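# Stack the 96-well plate from nest N1 onto N2

## Task

Pick up the 96-well plate sitting in plate nest N1 and set it onto the plate already in plate nest N2 so that it nests fully, with its well A1 directly above the lower plate's well A1 (A1 is at each plate's clipped corner). The lower plate has to stay flat in N2. Finish by opening the gripper and moving the arm away.

## Robot and tools

Robot: two arms, left_arm and right_arm, each ending in a two-finger gripper. From the arms' side of the table, N1 is the right-hand nest and N2 the left-hand one. Each plate has one cut-off corner, and well A1 sits there.

Frame: all positions and orientations are in one shared scene frame. Its origin is on the table top midway between the arms; +z is up, +x points out across the table, and left_arm sits on the +y side. The names left and right refer to the arms, not to image sides. Arm bases may be tilted, and the reported hand position can be off, more so at long reach. Mounting plates and the metal frame behind the arms are fixed obstacles.

Gripper axes: fingers point along the gripper's +z and close along its y. end_effector_position is the point between the finger pads, roughly 1 cm behind the tips.

Row layout (used by both motion tools): one flat list of 16 numbers covering both arms, always all 16 even if one arm stays still. Order: left_arm x, y, z, qw, qx, qy, qz, opening, then right_arm x, y, z, qw, qx, qy, qz, opening. x, y, z are an absolute target position in metres in the scene frame; qw, qx, qy, qz are an absolute target orientation quaternion, w first. Opening runs from -1 (closed) to +1 (fully open, 0.094 m). To keep an arm still, resend the full pose from the last result before it was meant to stay, with the desired opening. To hold an orientation steady, repeat the same quaternion you chose rather than copying the drifting reported one.

execute_actions(actions): a list of up to 15 actions; each action is a table of up to 15 rows, each row one control step of 1/30 s. A table with fewer than 15 rows repeats its last row for the remaining steps. An empty list only returns the state and images. An action is rejected for both arms if any target lies more than 0.6 m from that gripper's current position along any of the gripper's own axes; if the first action fails this or any action is malformed, nothing runs. Each step, the commanded pose is clipped to within 70 mm and 16 degrees of the measured pose, so distant targets need several actions; position wins over orientation when both cannot be met.

move(target, speed, blocking): target is one 16-number row as above, an absolute pose per arm; each gripper travels in a straight line toward it, all arms finishing together, over 0.5 to 10 s (cut off at 10 s). speed is the path's top speed in m/s, 0.002 to 0.5, default 0.25; turning is capped at twice that in rad/s. Opening is sent at the start. Paths ignore obstacles and the other arm, and grippers may lag, stray or overshoot speed, especially near full extension. Faster moves and targets set deeper past a contact hit and press harder. blocking=false returns after 0.5 s while motion continues; until a result shows it ended, other moves and execute_actions are refused, so use wait or stop first. The result adds a move: line with the ending (done, off_target, moving, held, fault), active limits (paced = pose clipped; held = a check blocked steps, after which the arm can surge) and each gripper's distance to its pose.

wait(seconds): 0 to 10; the scene runs with the last commands held, returning early if a running move ends. stop(): brakes a running move; the fingers continue. zoom_image(camera, region): region is [x0, y0, x1, y1] pixels from the top-left, at most 504 by 504, on one of cam_head_left, cam_head_right, cam_high, cam_low (672x504) or cam_left_wrist, cam_right_wrist (616x616, fisheye). finished_scene(scene): give the current scene number; it ends the scene irreversibly, so only call it once the plate is nested, released and the arm is clear.

Results: a state line gives each gripper's position and quat; Hand target lines show what the controller is driving toward; grip_measured is the finger opening on the command scale (last Joint positions value is metres). Pose unreachable means a clearance check altered or blocked that arm's command. Too close warnings count the arm's mounting plate and its half of the frame as part of that arm. FAULT and OVER-TEMPERATURE FAULT lines mean an arm stopped; MOTOR HOT warns from 75 °C, a 10 s stop comes at 90 °C, and at 100 °C the arm drops. Joint torques are raw, offset and noisy.

Practical notes: joint friction can leave the gripper up to about 31 mm from the command, and tiny commands may not move it. To hold the plate, command an opening roughly 0.03 below grip_measured; smaller margins grip more lightly. Readings may be off by about 1 mm. Grip force is about 50 to 62 N per pad. Lower the plate gently; a drop of a few millimetres is fine, a long fall is not. Do not disturb the lower plate, do not let the arms collide or push each other, and never knock anything off the table. Loose objects may occasionally get nudged. Holding loads heats motors, so avoid long holds.

Each tool is called after "Emit:" by a JSON object that holds its "method" and its "body", one argument or row to a line.

## Session

Emit:
{"method": "execute_actions", "body": {
  "actions": []
}}

Scene clock: 0.00 s.
left_arm: end_effector_position=(+0.3668, +0.5244, +0.1199) grip_measured=+1.000 end_effector_quat_wxyz=(+0.326, +0.914, -0.137, +0.199) | right_arm: end_effector_position=(+0.5566, -0.0961, +0.3359) grip_measured=+1.000 end_effector_quat_wxyz=(-0.063, +0.718, +0.495, +0.485)
Joint positions: left_arm=[ 0.673  1.531  1.75  -1.347  0.379 -2.053  0.094] | right_arm=[ 0.743  2.057  1.769 -0.417  0.425  2.035  0.094]
Joint velocities: left_arm=[-0.007  0.012 -0.007 -0.081 -0.022  0.022  0.   ] | right_arm=[-0.007 -0.007  0.017  0.022  0.007 -0.066  0.   ]
Joint torques (N m, as the arm reports them, + toward a larger angle): no reading
Hand target (left_arm): +0.367, +0.524, +0.120; +0.326, +0.914, -0.137, +0.199
Hand target (right_arm): +0.557, -0.096, +0.336; -0.063, +0.718, +0.495, +0.485
camera_calibration (this result's frames):
cam_left_wrist: T_world_to_cam=[[0.422533, 0.757252, -0.498032, -0.504775], [0.350271, 0.370368, 0.860313, -0.424193], [0.835928, -0.537956, -0.108751, 0.112595], [0, 0, 0, 1]] pos_world=[0.267745, 0.59992, 0.125789]
cam_right_wrist: T_world_to_cam=[[-0.768225, 0.622257, -0.15042, 0.527199], [-0.152945, 0.0497624, 0.986981, -0.211875], [0.621641, 0.781229, 0.0569425, -0.175334], [0, 0, 0, 1]] pos_world=[0.481597, -0.180534, 0.298401]

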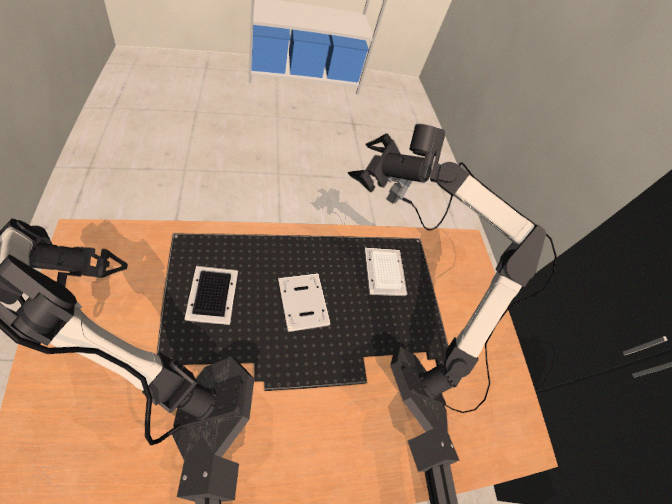

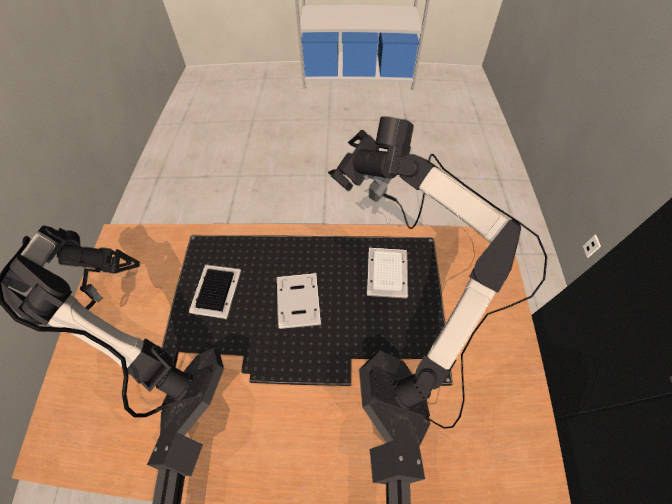

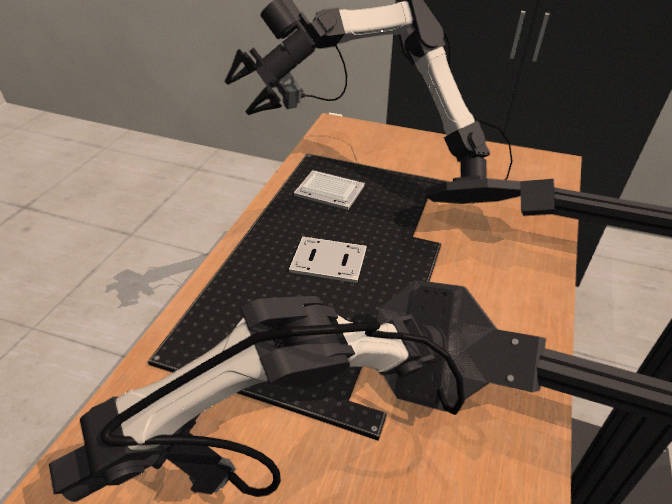

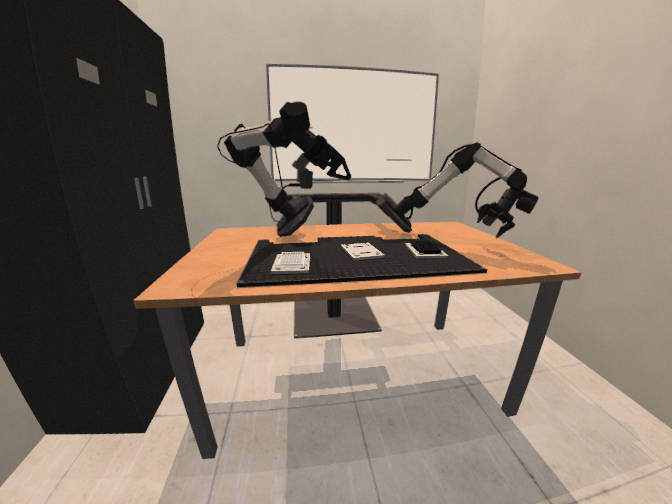

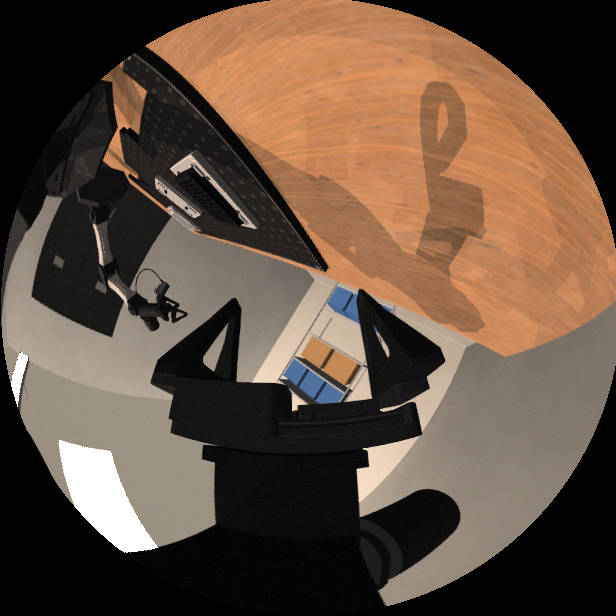

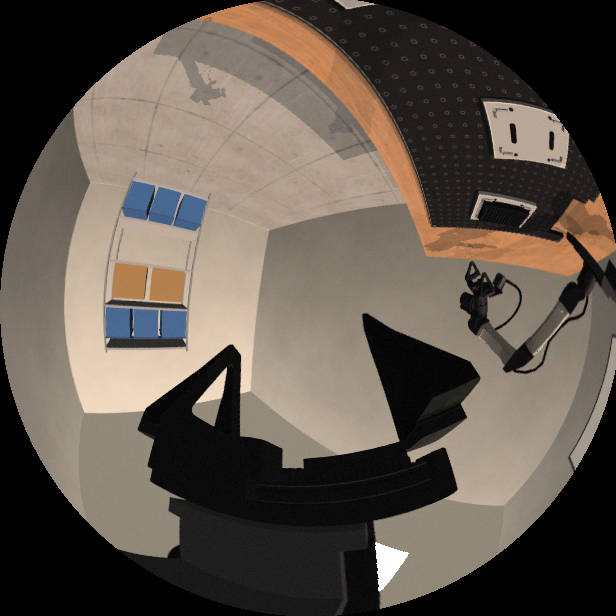

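Emit:
{"method": "move", "body": {
  "target": [0.33,0.42,0.17,0,-0.5,0.866,0,1,0.4,-0.2,0.2,0,0.3,0.954,0,1],
  "speed": 0.4
}}

Emit:
{"method": "move", "body": {
  "target": [0.27,0.29,0.13,0,0.087,0.996,0,1,0.32,-0.235,0.12,0,0.04,0.999,0,1],
  "speed": 0.4
}}

Scene clock: 8.83 s.
left_arm: end_effector_position=(+0.3355, +0.4192, +0.1704) grip_measured=+1.000 end_effector_quat_wxyz=(-0.002, -0.514, +0.858, -0.015) | right_arm: end_effector_position=(+0.4053, -0.2033, +0.2097) grip_measured=+1.000 end_effector_quat_wxyz=(-0.006, +0.316, +0.948, +0.020)
Joint positions: left_arm=[-0.261  1.388  1.377 -1.397 -0.766 -1.289  0.094] | right_arm=[ 0.707  2.155  1.892 -1.571  0.723  1.399  0.094]
Joint velocities: left_arm=[-0.022  0.012  0.002 -0.037  0.007  0.081  0.   ] | right_arm=[ 0.007 -0.012 -0.012  0.022  0.007  0.007  0.   ]
Joint torques (N m, as the arm reports them, + toward a larger angle): left_arm=[-4.62 -5.    2.9   0.36 -0.24  0.04] | right_arm=[ 7.79 -6.49  3.61  0.19  0.09 -0.23]
Hand target (left_arm): +0.331, +0.421, +0.170; +0.003, -0.506, +0.862, -0.011
Hand target (right_arm): +0.400, -0.204, +0.201; -0.011, +0.300, +0.954, +0.002
Off the commanded pose (left_arm): 0.006 m, 3 deg.
Off the commanded pose (right_arm): 0.012 m, 3 deg.
joint sent to its limit (right arm) — the command would take joint 4 (wrist pitch) past its lower limit, so that joint was sent only as far as its limit.
move: off_target (left_arm, right_arm)
camera_calibration (this result's frames):
cam_left_wrist: T_world_to_cam=[[0.853373, -0.519038, 0.0485165, -0.0893762], [-0.365939, -0.530162, 0.764864, 0.21635], [-0.371272, -0.670469, -0.642362, 0.639166], [0, 0, 0, 1]] pos_world=[0.392747, 0.496852, 0.249434]
cam_right_wrist: T_world_to_cam=[[-0.78651, -0.617015, 0.0263418, 0.177084], [-0.476657, 0.63361, 0.609374, 0.223923], [-0.392683, 0.466722, -0.792446, 0.535008], [0, 0, 0, 1]] pos_world=[0.456102, -0.282316, 0.282847]

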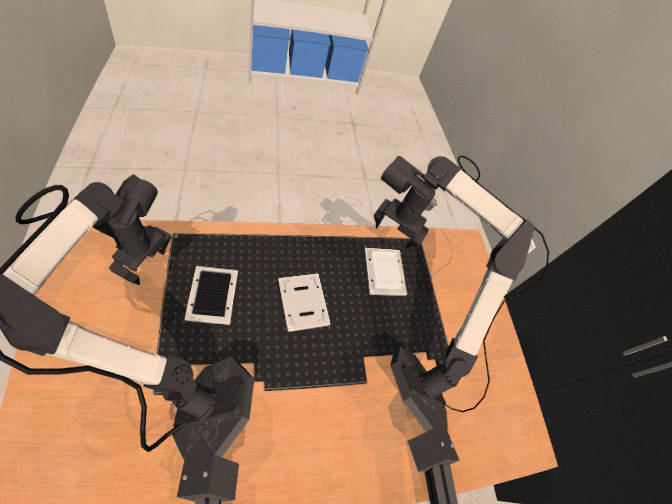

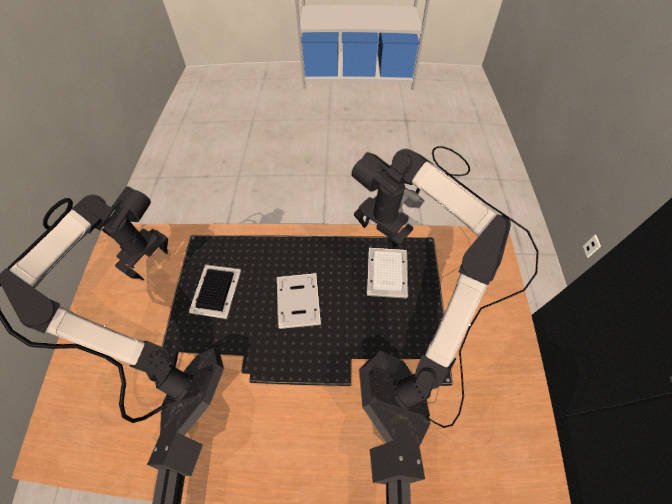

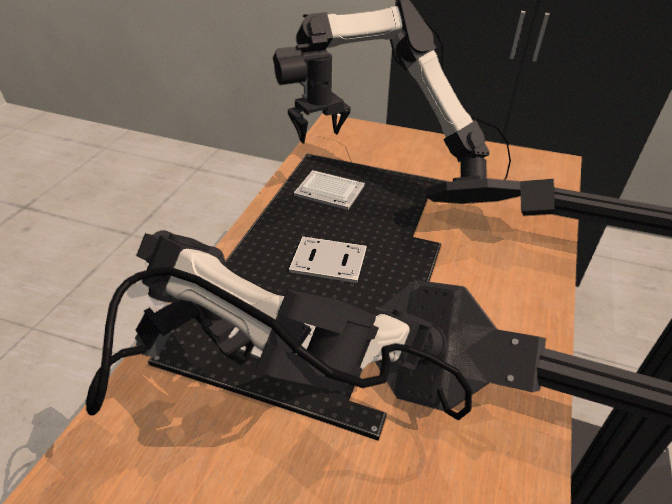

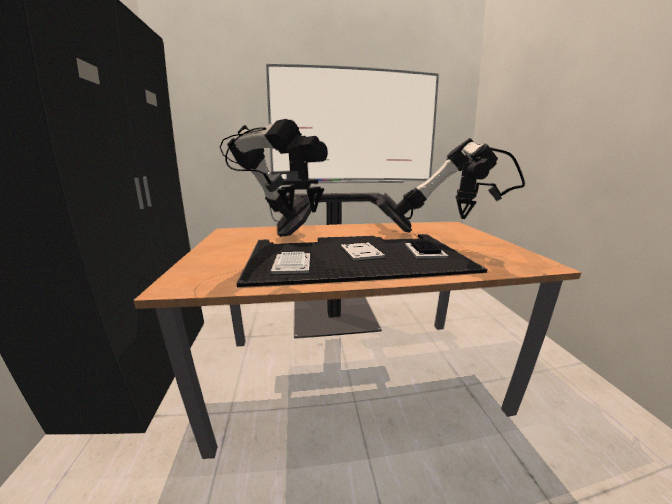

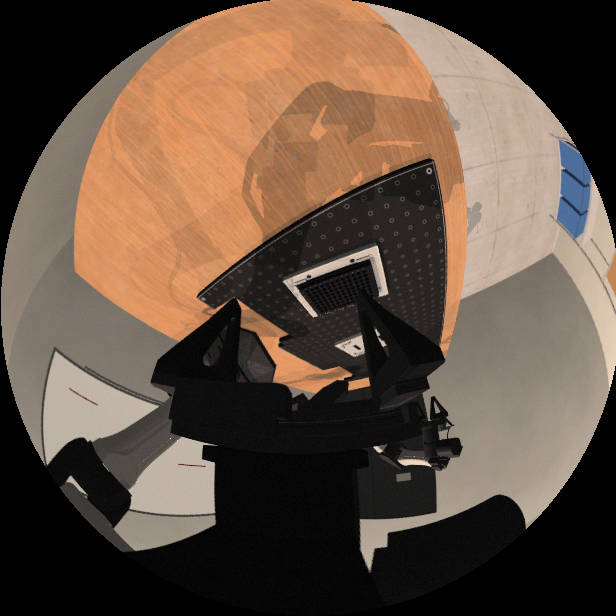

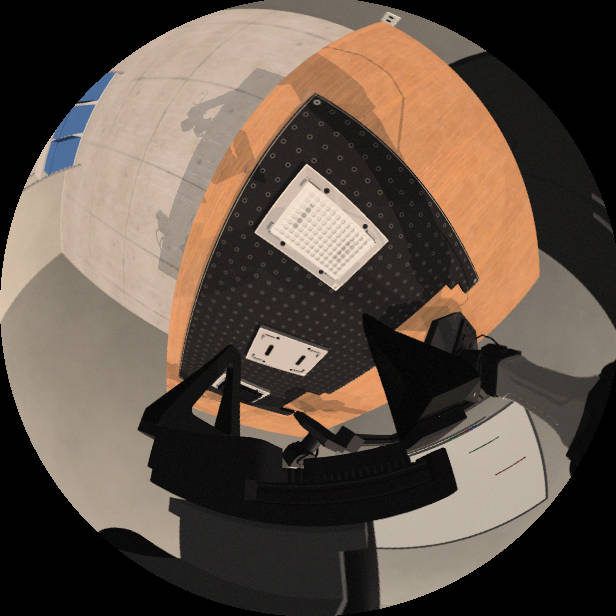

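Scene clock: 11.03 s.
left_arm: end_effector_position=(+0.2751, +0.2934, +0.1345) grip_measured=+1.000 end_effector_quat_wxyz=(+0.005, +0.073, +0.997, -0.009) | right_arm: end_effector_position=(+0.3237, -0.2312, +0.1247) grip_measured=+1.000 end_effector_quat_wxyz=(+0.000, +0.043, +0.999, +0.006)
Joint positions: left_arm=[-0.579  1.49   0.959 -1.199 -0.775 -0.515  0.094] | right_arm=[ 0.615  1.829  1.165 -1.113  0.767  0.737  0.094]
Joint velocities: left_arm=[-0.022 -0.012 -0.012 -0.051  0.022  0.007  0.   ] | right_arm=[ 0.002  0.012 -0.002  0.022 -0.037 -0.037  0.   ]
Joint torques (N m, as the arm reports them, + toward a larger angle): left_arm=[-5.04 -1.36  3.12  0.63 -0.08  0.06] | right_arm=[ 5.26 -6.93  3.5   0.35  0.09 -0.24]
Hand target (left_arm): +0.271, +0.288, +0.129; +0.002, +0.087, +0.996, -0.005
Hand target (right_arm): +0.321, -0.236, +0.121; -0.001, +0.040, +0.999, +0.001
Off the commanded pose (left_arm): 0.008 m, 2 deg.
Off the commanded pose (right_arm): 0.007 m, 1 deg.
move: done
camera_calibration (this result's frames):
cam_left_wrist: T_world_to_cam=[[-0.200748, -0.978818, 0.0401887, 0.32459], [-0.645628, 0.163044, 0.746044, 0.0310009], [-0.736794, 0.12382, -0.664683, 0.379827], [0, 0, 0, 1]] pos_world=[0.36503, 0.26563, 0.216292]
cam_right_wrist: T_world_to_cam=[[-0.341461, -0.939011, 0.0407692, -0.122371], [-0.753494, 0.299413, 0.585319, 0.269851], [-0.561828, 0.169144, -0.809777, 0.436719], [0, 0, 0, 1]] pos_world=[0.406907, -0.269573, 0.200685]

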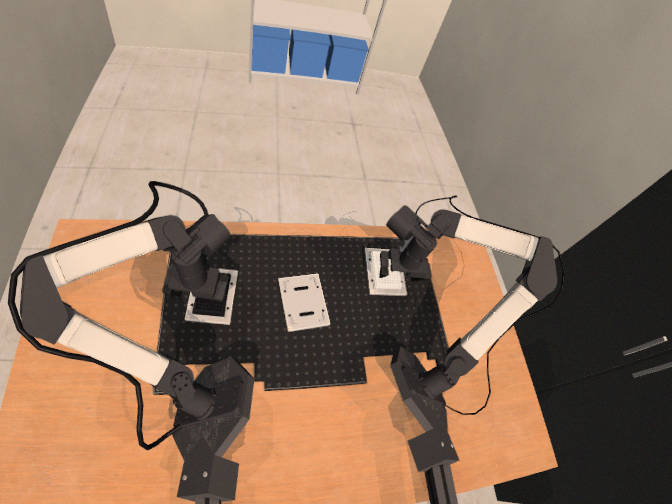

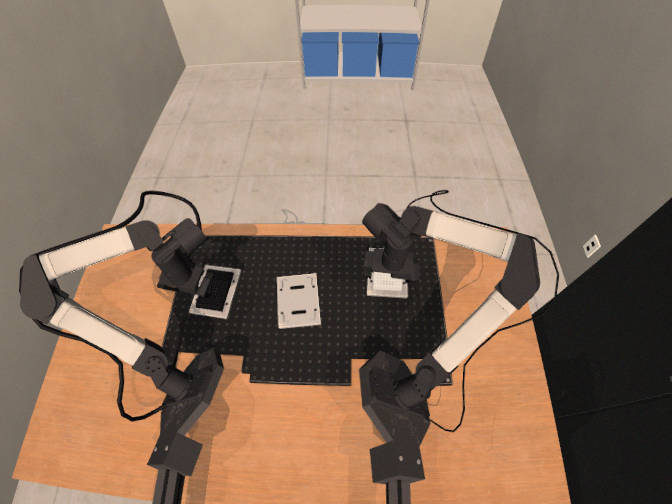

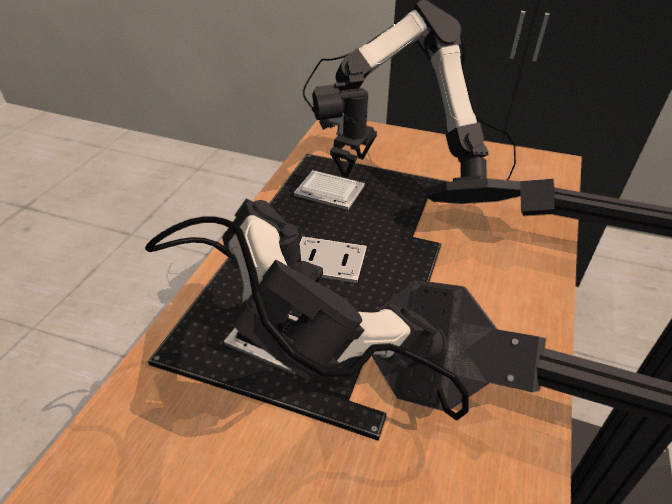

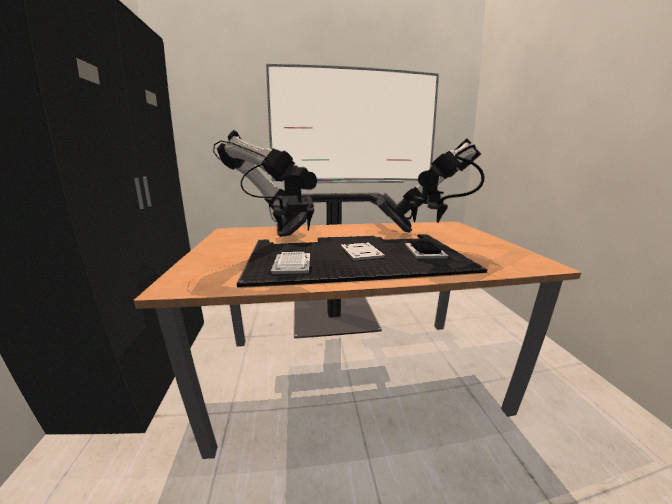

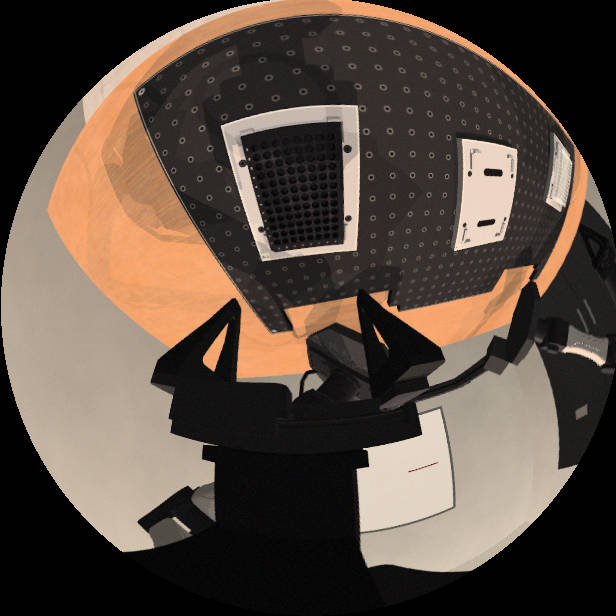

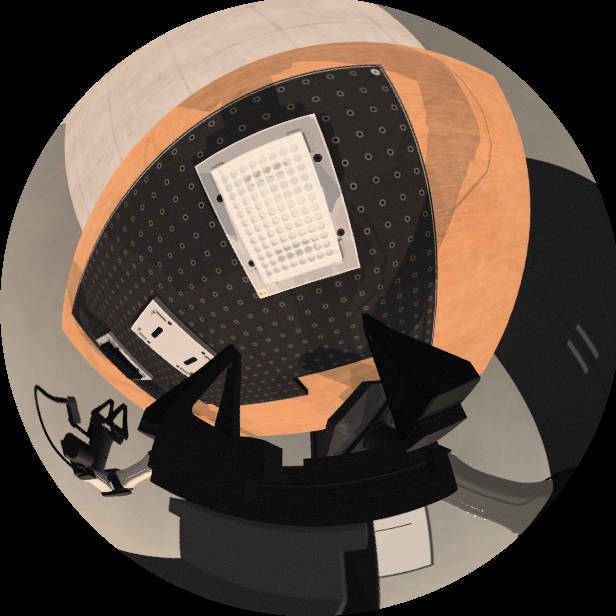

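Emit:
{"method": "zoom_image", "body": {
  "camera": "cam_left_wrist",
  "region": [210,95,378,263]
}}

Emit:
{"method": "zoom_image", "body": {
  "camera": "cam_right_wrist",
  "region": [180,105,380,305]
}}

Region (210, 95, 378, 263) of cam_left_wrist's 616x616 image, scaled by 3.000, with more detail than that image has.

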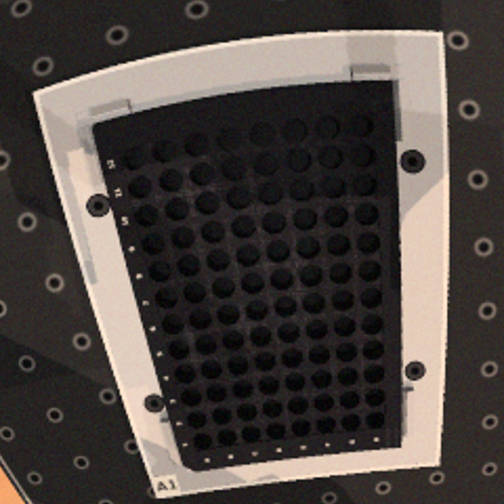

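Region (180, 105, 380, 305) of cam_right_wrist's 616x616 image, scaled by 2.520, with more detail than that image has.

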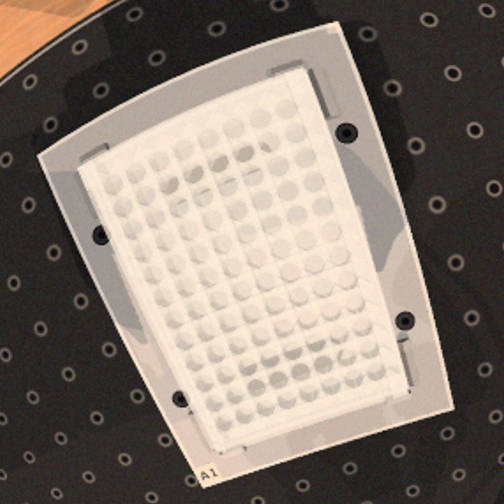

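Emit:
{"method": "zoom_image", "body": {
  "camera": "cam_right_wrist",
  "region": [240,250,300,300]
}}

Emit:
{"method": "zoom_image", "body": {
  "camera": "cam_right_wrist",
  "region": [270,115,330,165]
}}

Region (240, 250, 300, 300) of cam_right_wrist's 616x616 image, scaled by 8.400, with more detail than that image has.

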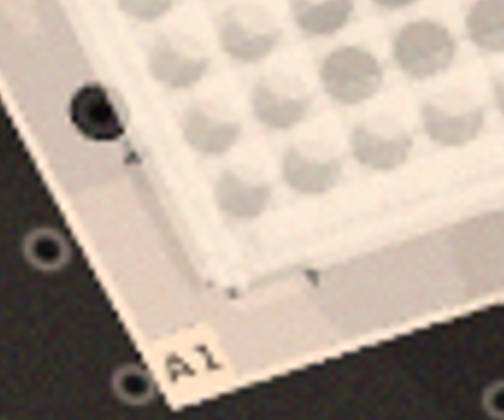

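Region (270, 115, 330, 165) of cam_right_wrist's 616x616 image, scaled by 8.400, with more detail than that image has.

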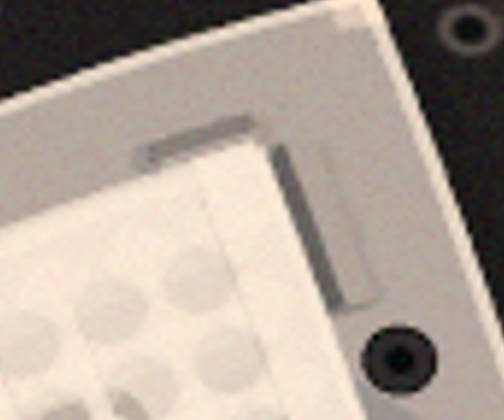

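Emit:
{"method": "move", "body": {
  "target": [0.275,0.293,0.134,0,0.073,0.997,0,1,0.396,-0.242,0.08,0,0.015,1,0,1],
  "speed": 0.2
}}

Emit:
{"method": "move", "body": {
  "target": [0.275,0.293,0.134,0,0.073,0.997,0,1,0.392,-0.241,0.045,0,0.01,1,0,1],
  "speed": 0.08
}}

Scene clock: 37.90 s.
left_arm: end_effector_position=(+0.2752, +0.2932, +0.1345) grip_measured=+1.000 end_effector_quat_wxyz=(+0.005, +0.067, +0.998, -0.009) | right_arm: end_effector_position=(+0.3900, -0.2399, +0.0815) grip_measured=+1.000 end_effector_quat_wxyz=(-0.003, +0.015, +1.000, +0.005)
Joint positions: left_arm=[-0.579  1.49   0.959 -1.198 -0.775 -0.525  0.094] | right_arm=[ 0.433  1.983  1.349 -0.975  0.789  0.435  0.094]
Joint velocities: left_arm=[-0.012 -0.007 -0.007 -0.022 -0.037 -0.051  0.   ] | right_arm=[ 0.017  0.007  0.002 -0.007 -0.007 -0.051  0.   ]
Joint torques (N m, as the arm reports them, + toward a larger angle): left_arm=[-4.89 -0.94  5.49  0.2  -0.14 -0.13] | right_arm=[ 6.93 -6.7   6.29  0.34  0.06 -0.22]
Hand target (left_arm): +0.275, +0.293, +0.134; +0.000, +0.073, +0.997, -0.000
Hand target (right_arm): +0.396, -0.240, +0.079; +0.000, +0.015, +1.000, +0.002
Off the commanded pose (left_arm): 0.001 m, 1 deg.
Off the commanded pose (right_arm): 0.007 m, 1 deg.
move: done
camera_calibration (this result's frames):
cam_left_wrist: T_world_to_cam=[[-0.189509, -0.981035, 0.0406897, 0.32198], [-0.647789, 0.156062, 0.745664, 0.0338288], [-0.737873, 0.114952, -0.665079, 0.382929], [0, 0, 0, 1]] pos_world=[0.365485, 0.266576, 0.216352]
cam_right_wrist: T_world_to_cam=[[-0.288165, -0.956486, 0.0457859, -0.131532], [-0.765426, 0.258807, 0.589187, 0.342304], [-0.575399, 0.134737, -0.806698, 0.437246], [0, 0, 0, 1]] pos_world=[0.475696, -0.273313, 0.157067]

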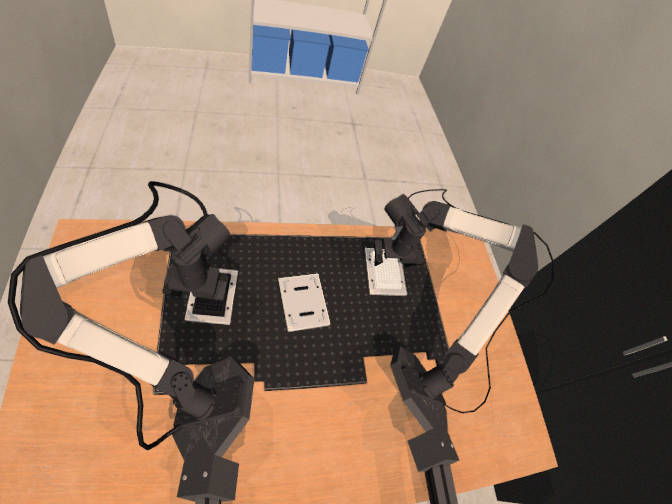

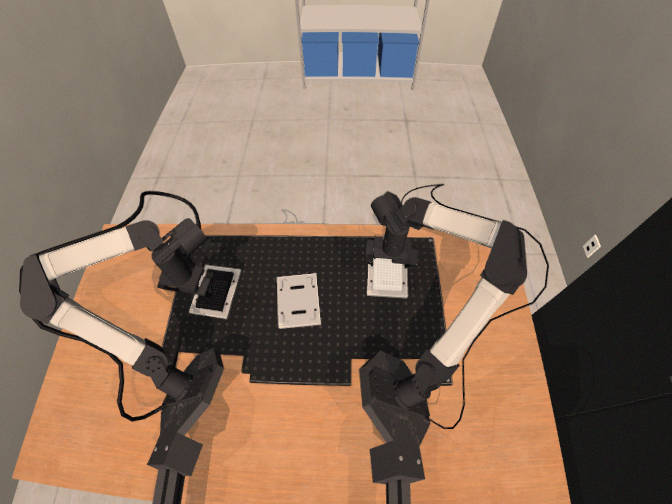

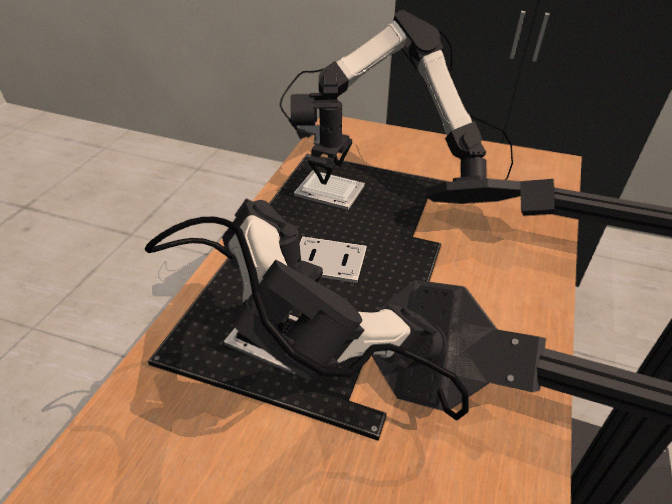

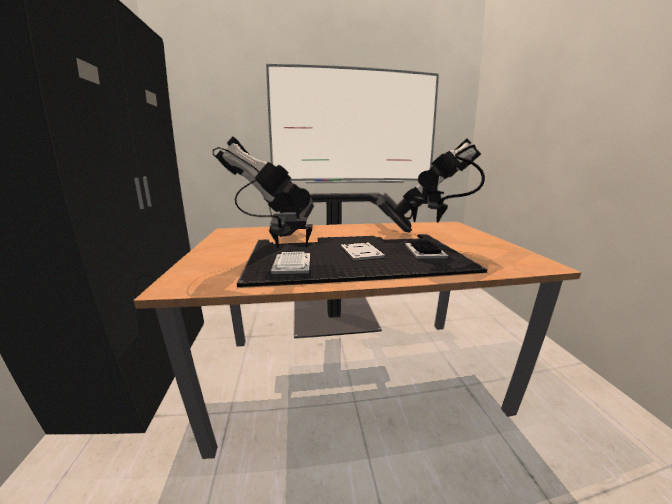

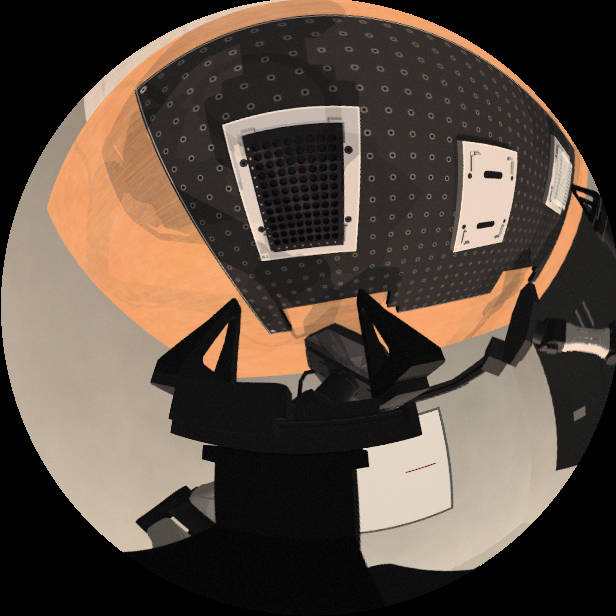

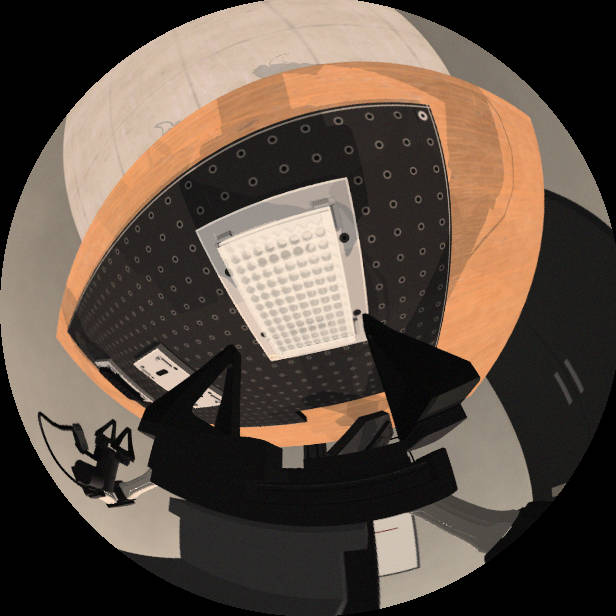

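Scene clock: 38.90 s.
left_arm: end_effector_position=(+0.2752, +0.2932, +0.1345) grip_measured=+1.000 end_effector_quat_wxyz=(+0.005, +0.067, +0.998, -0.009) | right_arm: end_effector_position=(+0.3997, -0.2411, +0.0542) grip_measured=+1.000 end_effector_quat_wxyz=(+0.010, +0.022, +1.000, +0.009)
Joint positions: left_arm=[-0.579  1.49   0.959 -1.198 -0.775 -0.525  0.094] | right_arm=[ 0.369  1.994  1.296 -0.807  0.789  0.331  0.094]
Joint velocities: left_arm=[ 0.007  0.007  0.002  0.066 -0.007 -0.022  0.   ] | right_arm=[-0.007  0.012 -0.007  0.022 -0.007 -0.066  0.   ]
Joint torques (N m, as the arm reports them, + toward a larger angle): left_arm=[-4.89 -0.96  5.46  0.21 -0.14 -0.14] | right_arm=[ 6.84 -7.08  3.17  0.39  0.07 -0.22]
Hand target (left_arm): +0.275, +0.293, +0.134; +0.000, +0.073, +0.997, -0.000
Hand target (right_arm): +0.392, -0.241, +0.045; -0.000, +0.010, +1.000, +0.001
Off the commanded pose (left_arm): 0.001 m, 1 deg.
Off the commanded pose (right_arm): 0.012 m, 2 deg.
move: off_target (right_arm)
camera_calibration (this result's frames):
cam_left_wrist: T_world_to_cam=[[-0.189509, -0.981035, 0.0406897, 0.32198], [-0.647789, 0.156062, 0.745664, 0.0338288], [-0.737873, 0.114952, -0.665079, 0.382929], [0, 0, 0, 1]] pos_world=[0.365485, 0.266576, 0.216352]
cam_right_wrist: T_world_to_cam=[[-0.302291, -0.952745, 0.0299565, -0.121277], [-0.777158, 0.264534, 0.571006, 0.37317], [-0.551948, 0.149329, -0.820399, 0.415761], [0, 0, 0, 1]] pos_world=[0.482829, -0.276347, 0.131641]

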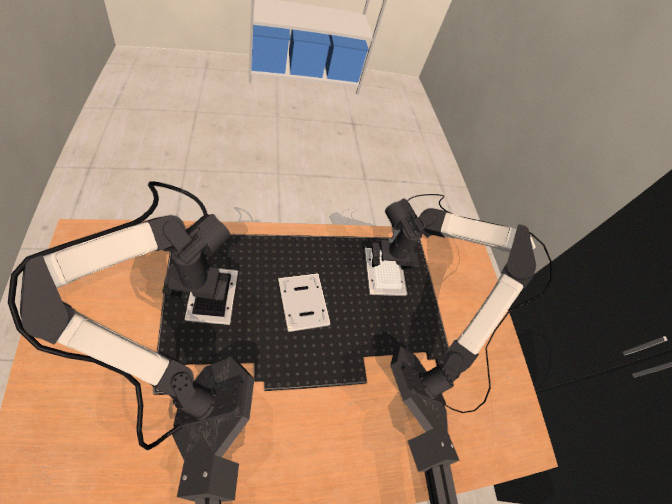

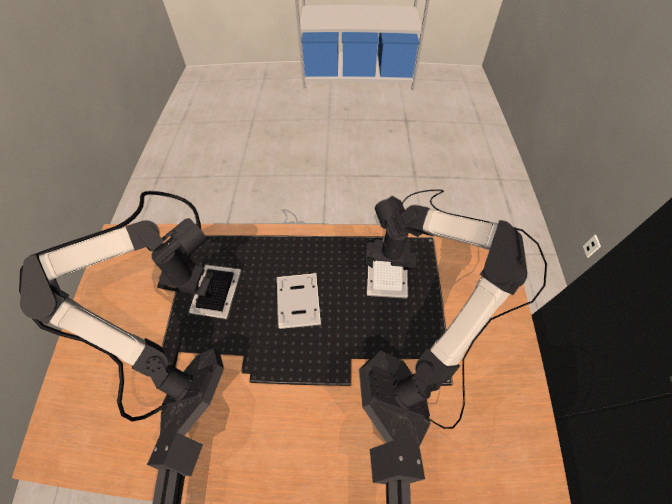

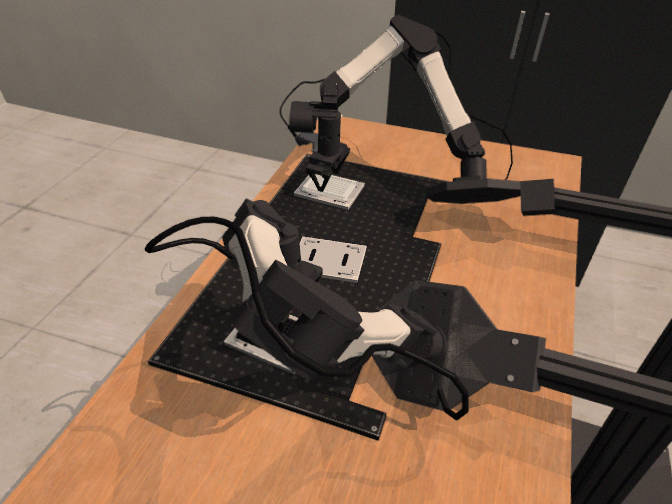

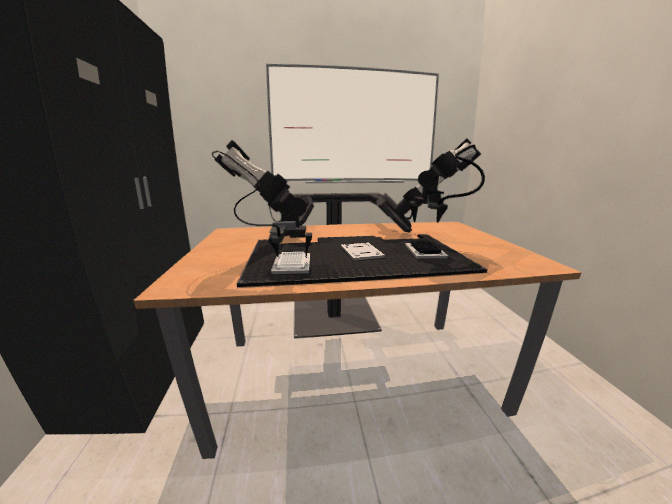

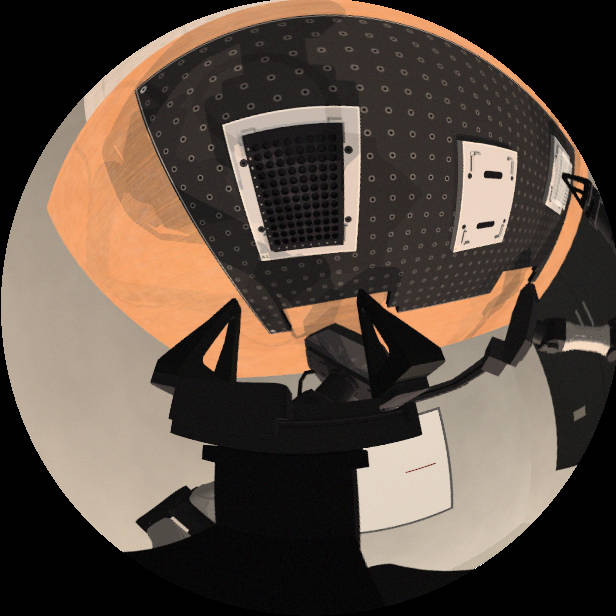

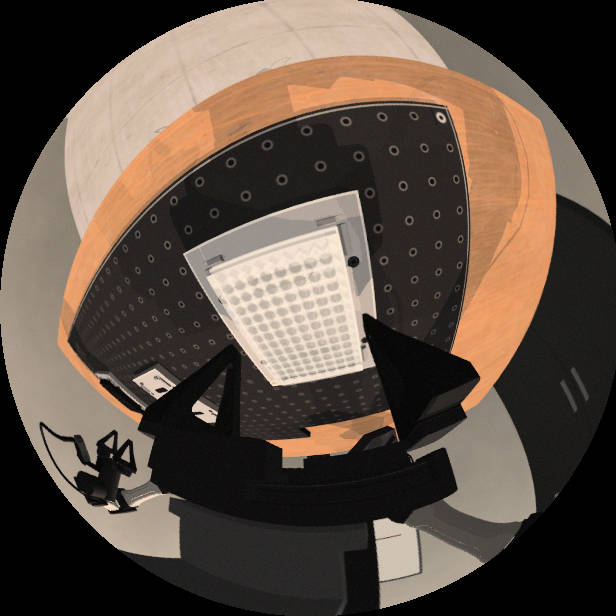

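Emit:
{"method": "move", "body": {
  "target": [0.275,0.293,0.134,0,0.073,0.997,0,1,0.39,-0.242,0.027,0,0.003,1,0,1],
  "speed": 0.05
}}

Emit:
{"method": "zoom_image", "body": {
  "camera": "cam_right_wrist",
  "region": [160,180,420,420]
}}

Scene clock: 42.87 s.
left_arm: end_effector_position=(+0.2752, +0.2932, +0.1345) grip_measured=+1.000 end_effector_quat_wxyz=(+0.005, +0.067, +0.998, -0.009) | right_arm: end_effector_position=(+0.3988, -0.2430, +0.0370) grip_measured=+1.000 end_effector_quat_wxyz=(+0.012, +0.015, +1.000, +0.008)
Joint positions: left_arm=[-0.579  1.49   0.959 -1.198 -0.775 -0.525  0.094] | right_arm=[ 0.333  2.001  1.254 -0.719  0.789  0.265  0.094]
Joint velocities: left_arm=[-0.022  0.002 -0.002 -0.007  0.022 -0.022  0.   ] | right_arm=[-0.012  0.002 -0.007  0.007 -0.095  0.007  0.   ]
Joint torques (N m, as the arm reports them, + toward a larger angle): left_arm=[-4.86 -0.95  5.49  0.21 -0.14 -0.15] | right_arm=[ 6.71 -7.02  2.97  0.39  0.05 -0.24]
Hand target (left_arm): +0.275, +0.293, +0.134; +0.000, +0.073, +0.997, -0.000
Hand target (right_arm): +0.390, -0.242, +0.027; -0.000, +0.003, +1.000, +0.001
Off the commanded pose (left_arm): 0.001 m, 1 deg.
Off the commanded pose (right_arm): 0.013 m, 2 deg.
move: off_target (right_arm)
camera_calibration (this result's frames):
cam_left_wrist: T_world_to_cam=[[-0.189509, -0.981035, 0.0406897, 0.32198], [-0.647789, 0.156062, 0.745664, 0.0338288], [-0.737873, 0.114952, -0.665079, 0.382929], [0, 0, 0, 1]] pos_world=[0.365485, 0.266576, 0.216352]
cam_right_wrist: T_world_to_cam=[[-0.290657, -0.956308, 0.0315267, -0.128376], [-0.782199, 0.256457, 0.567798, 0.382969], [-0.551075, 0.140374, -0.822564, 0.399076], [0, 0, 0, 1]] pos_world=[0.482165, -0.277002, 0.114864]

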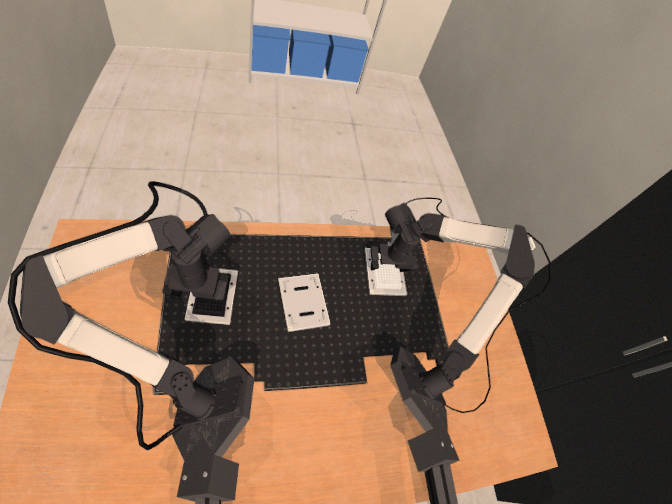

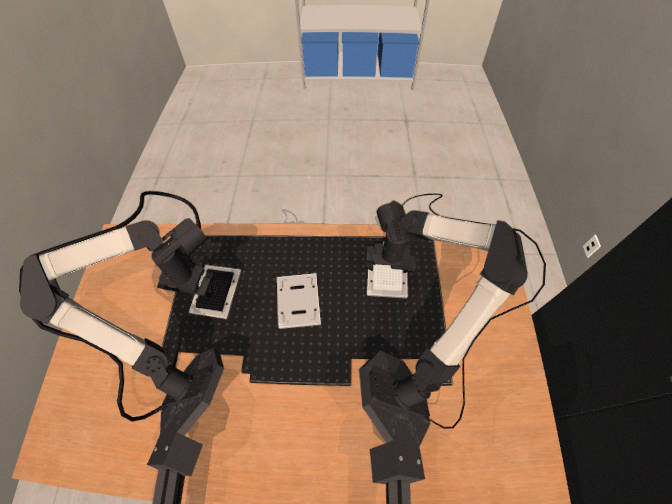

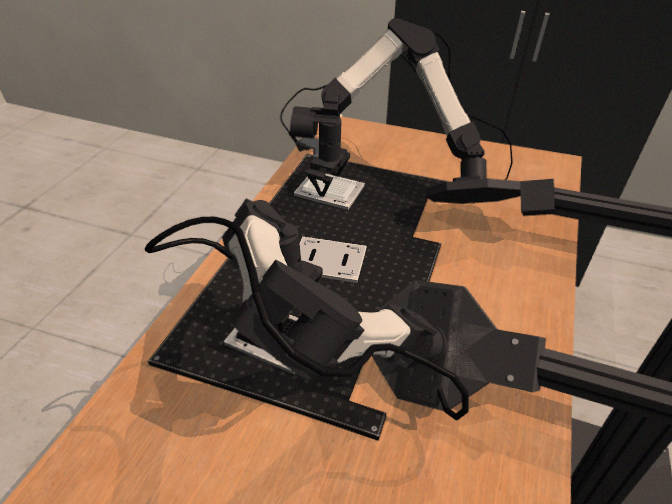

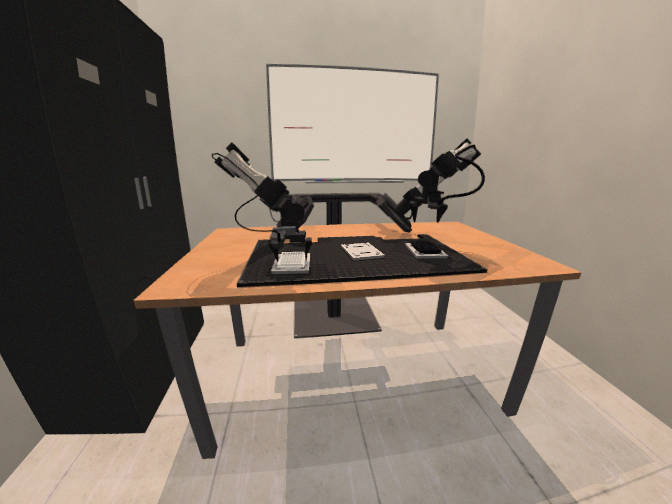

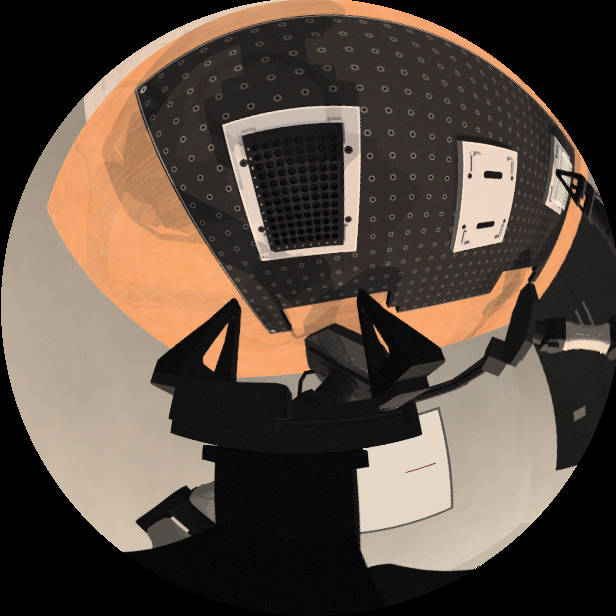

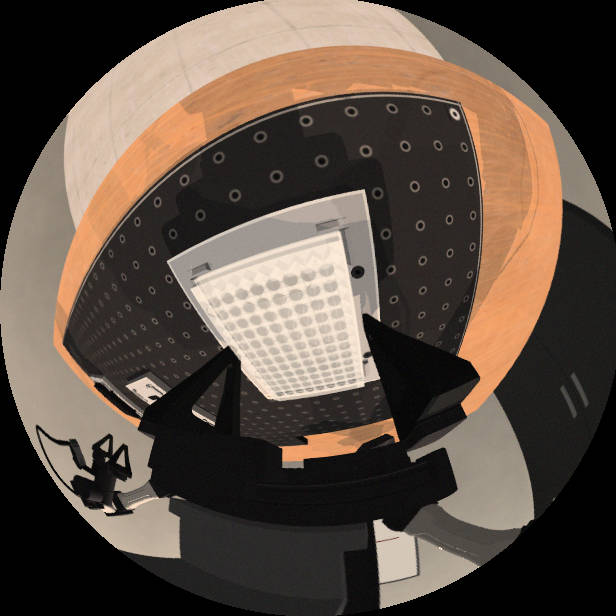

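Region (160, 180, 420, 420) of cam_right_wrist's 616x616 image, scaled by 1.938, with more detail than that image has; it fills the top 465 rows of this view, and the rest is white.

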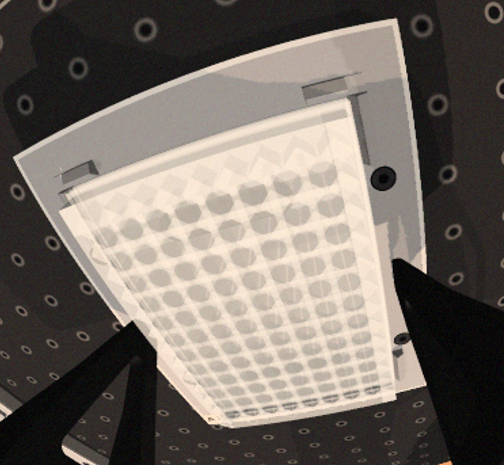

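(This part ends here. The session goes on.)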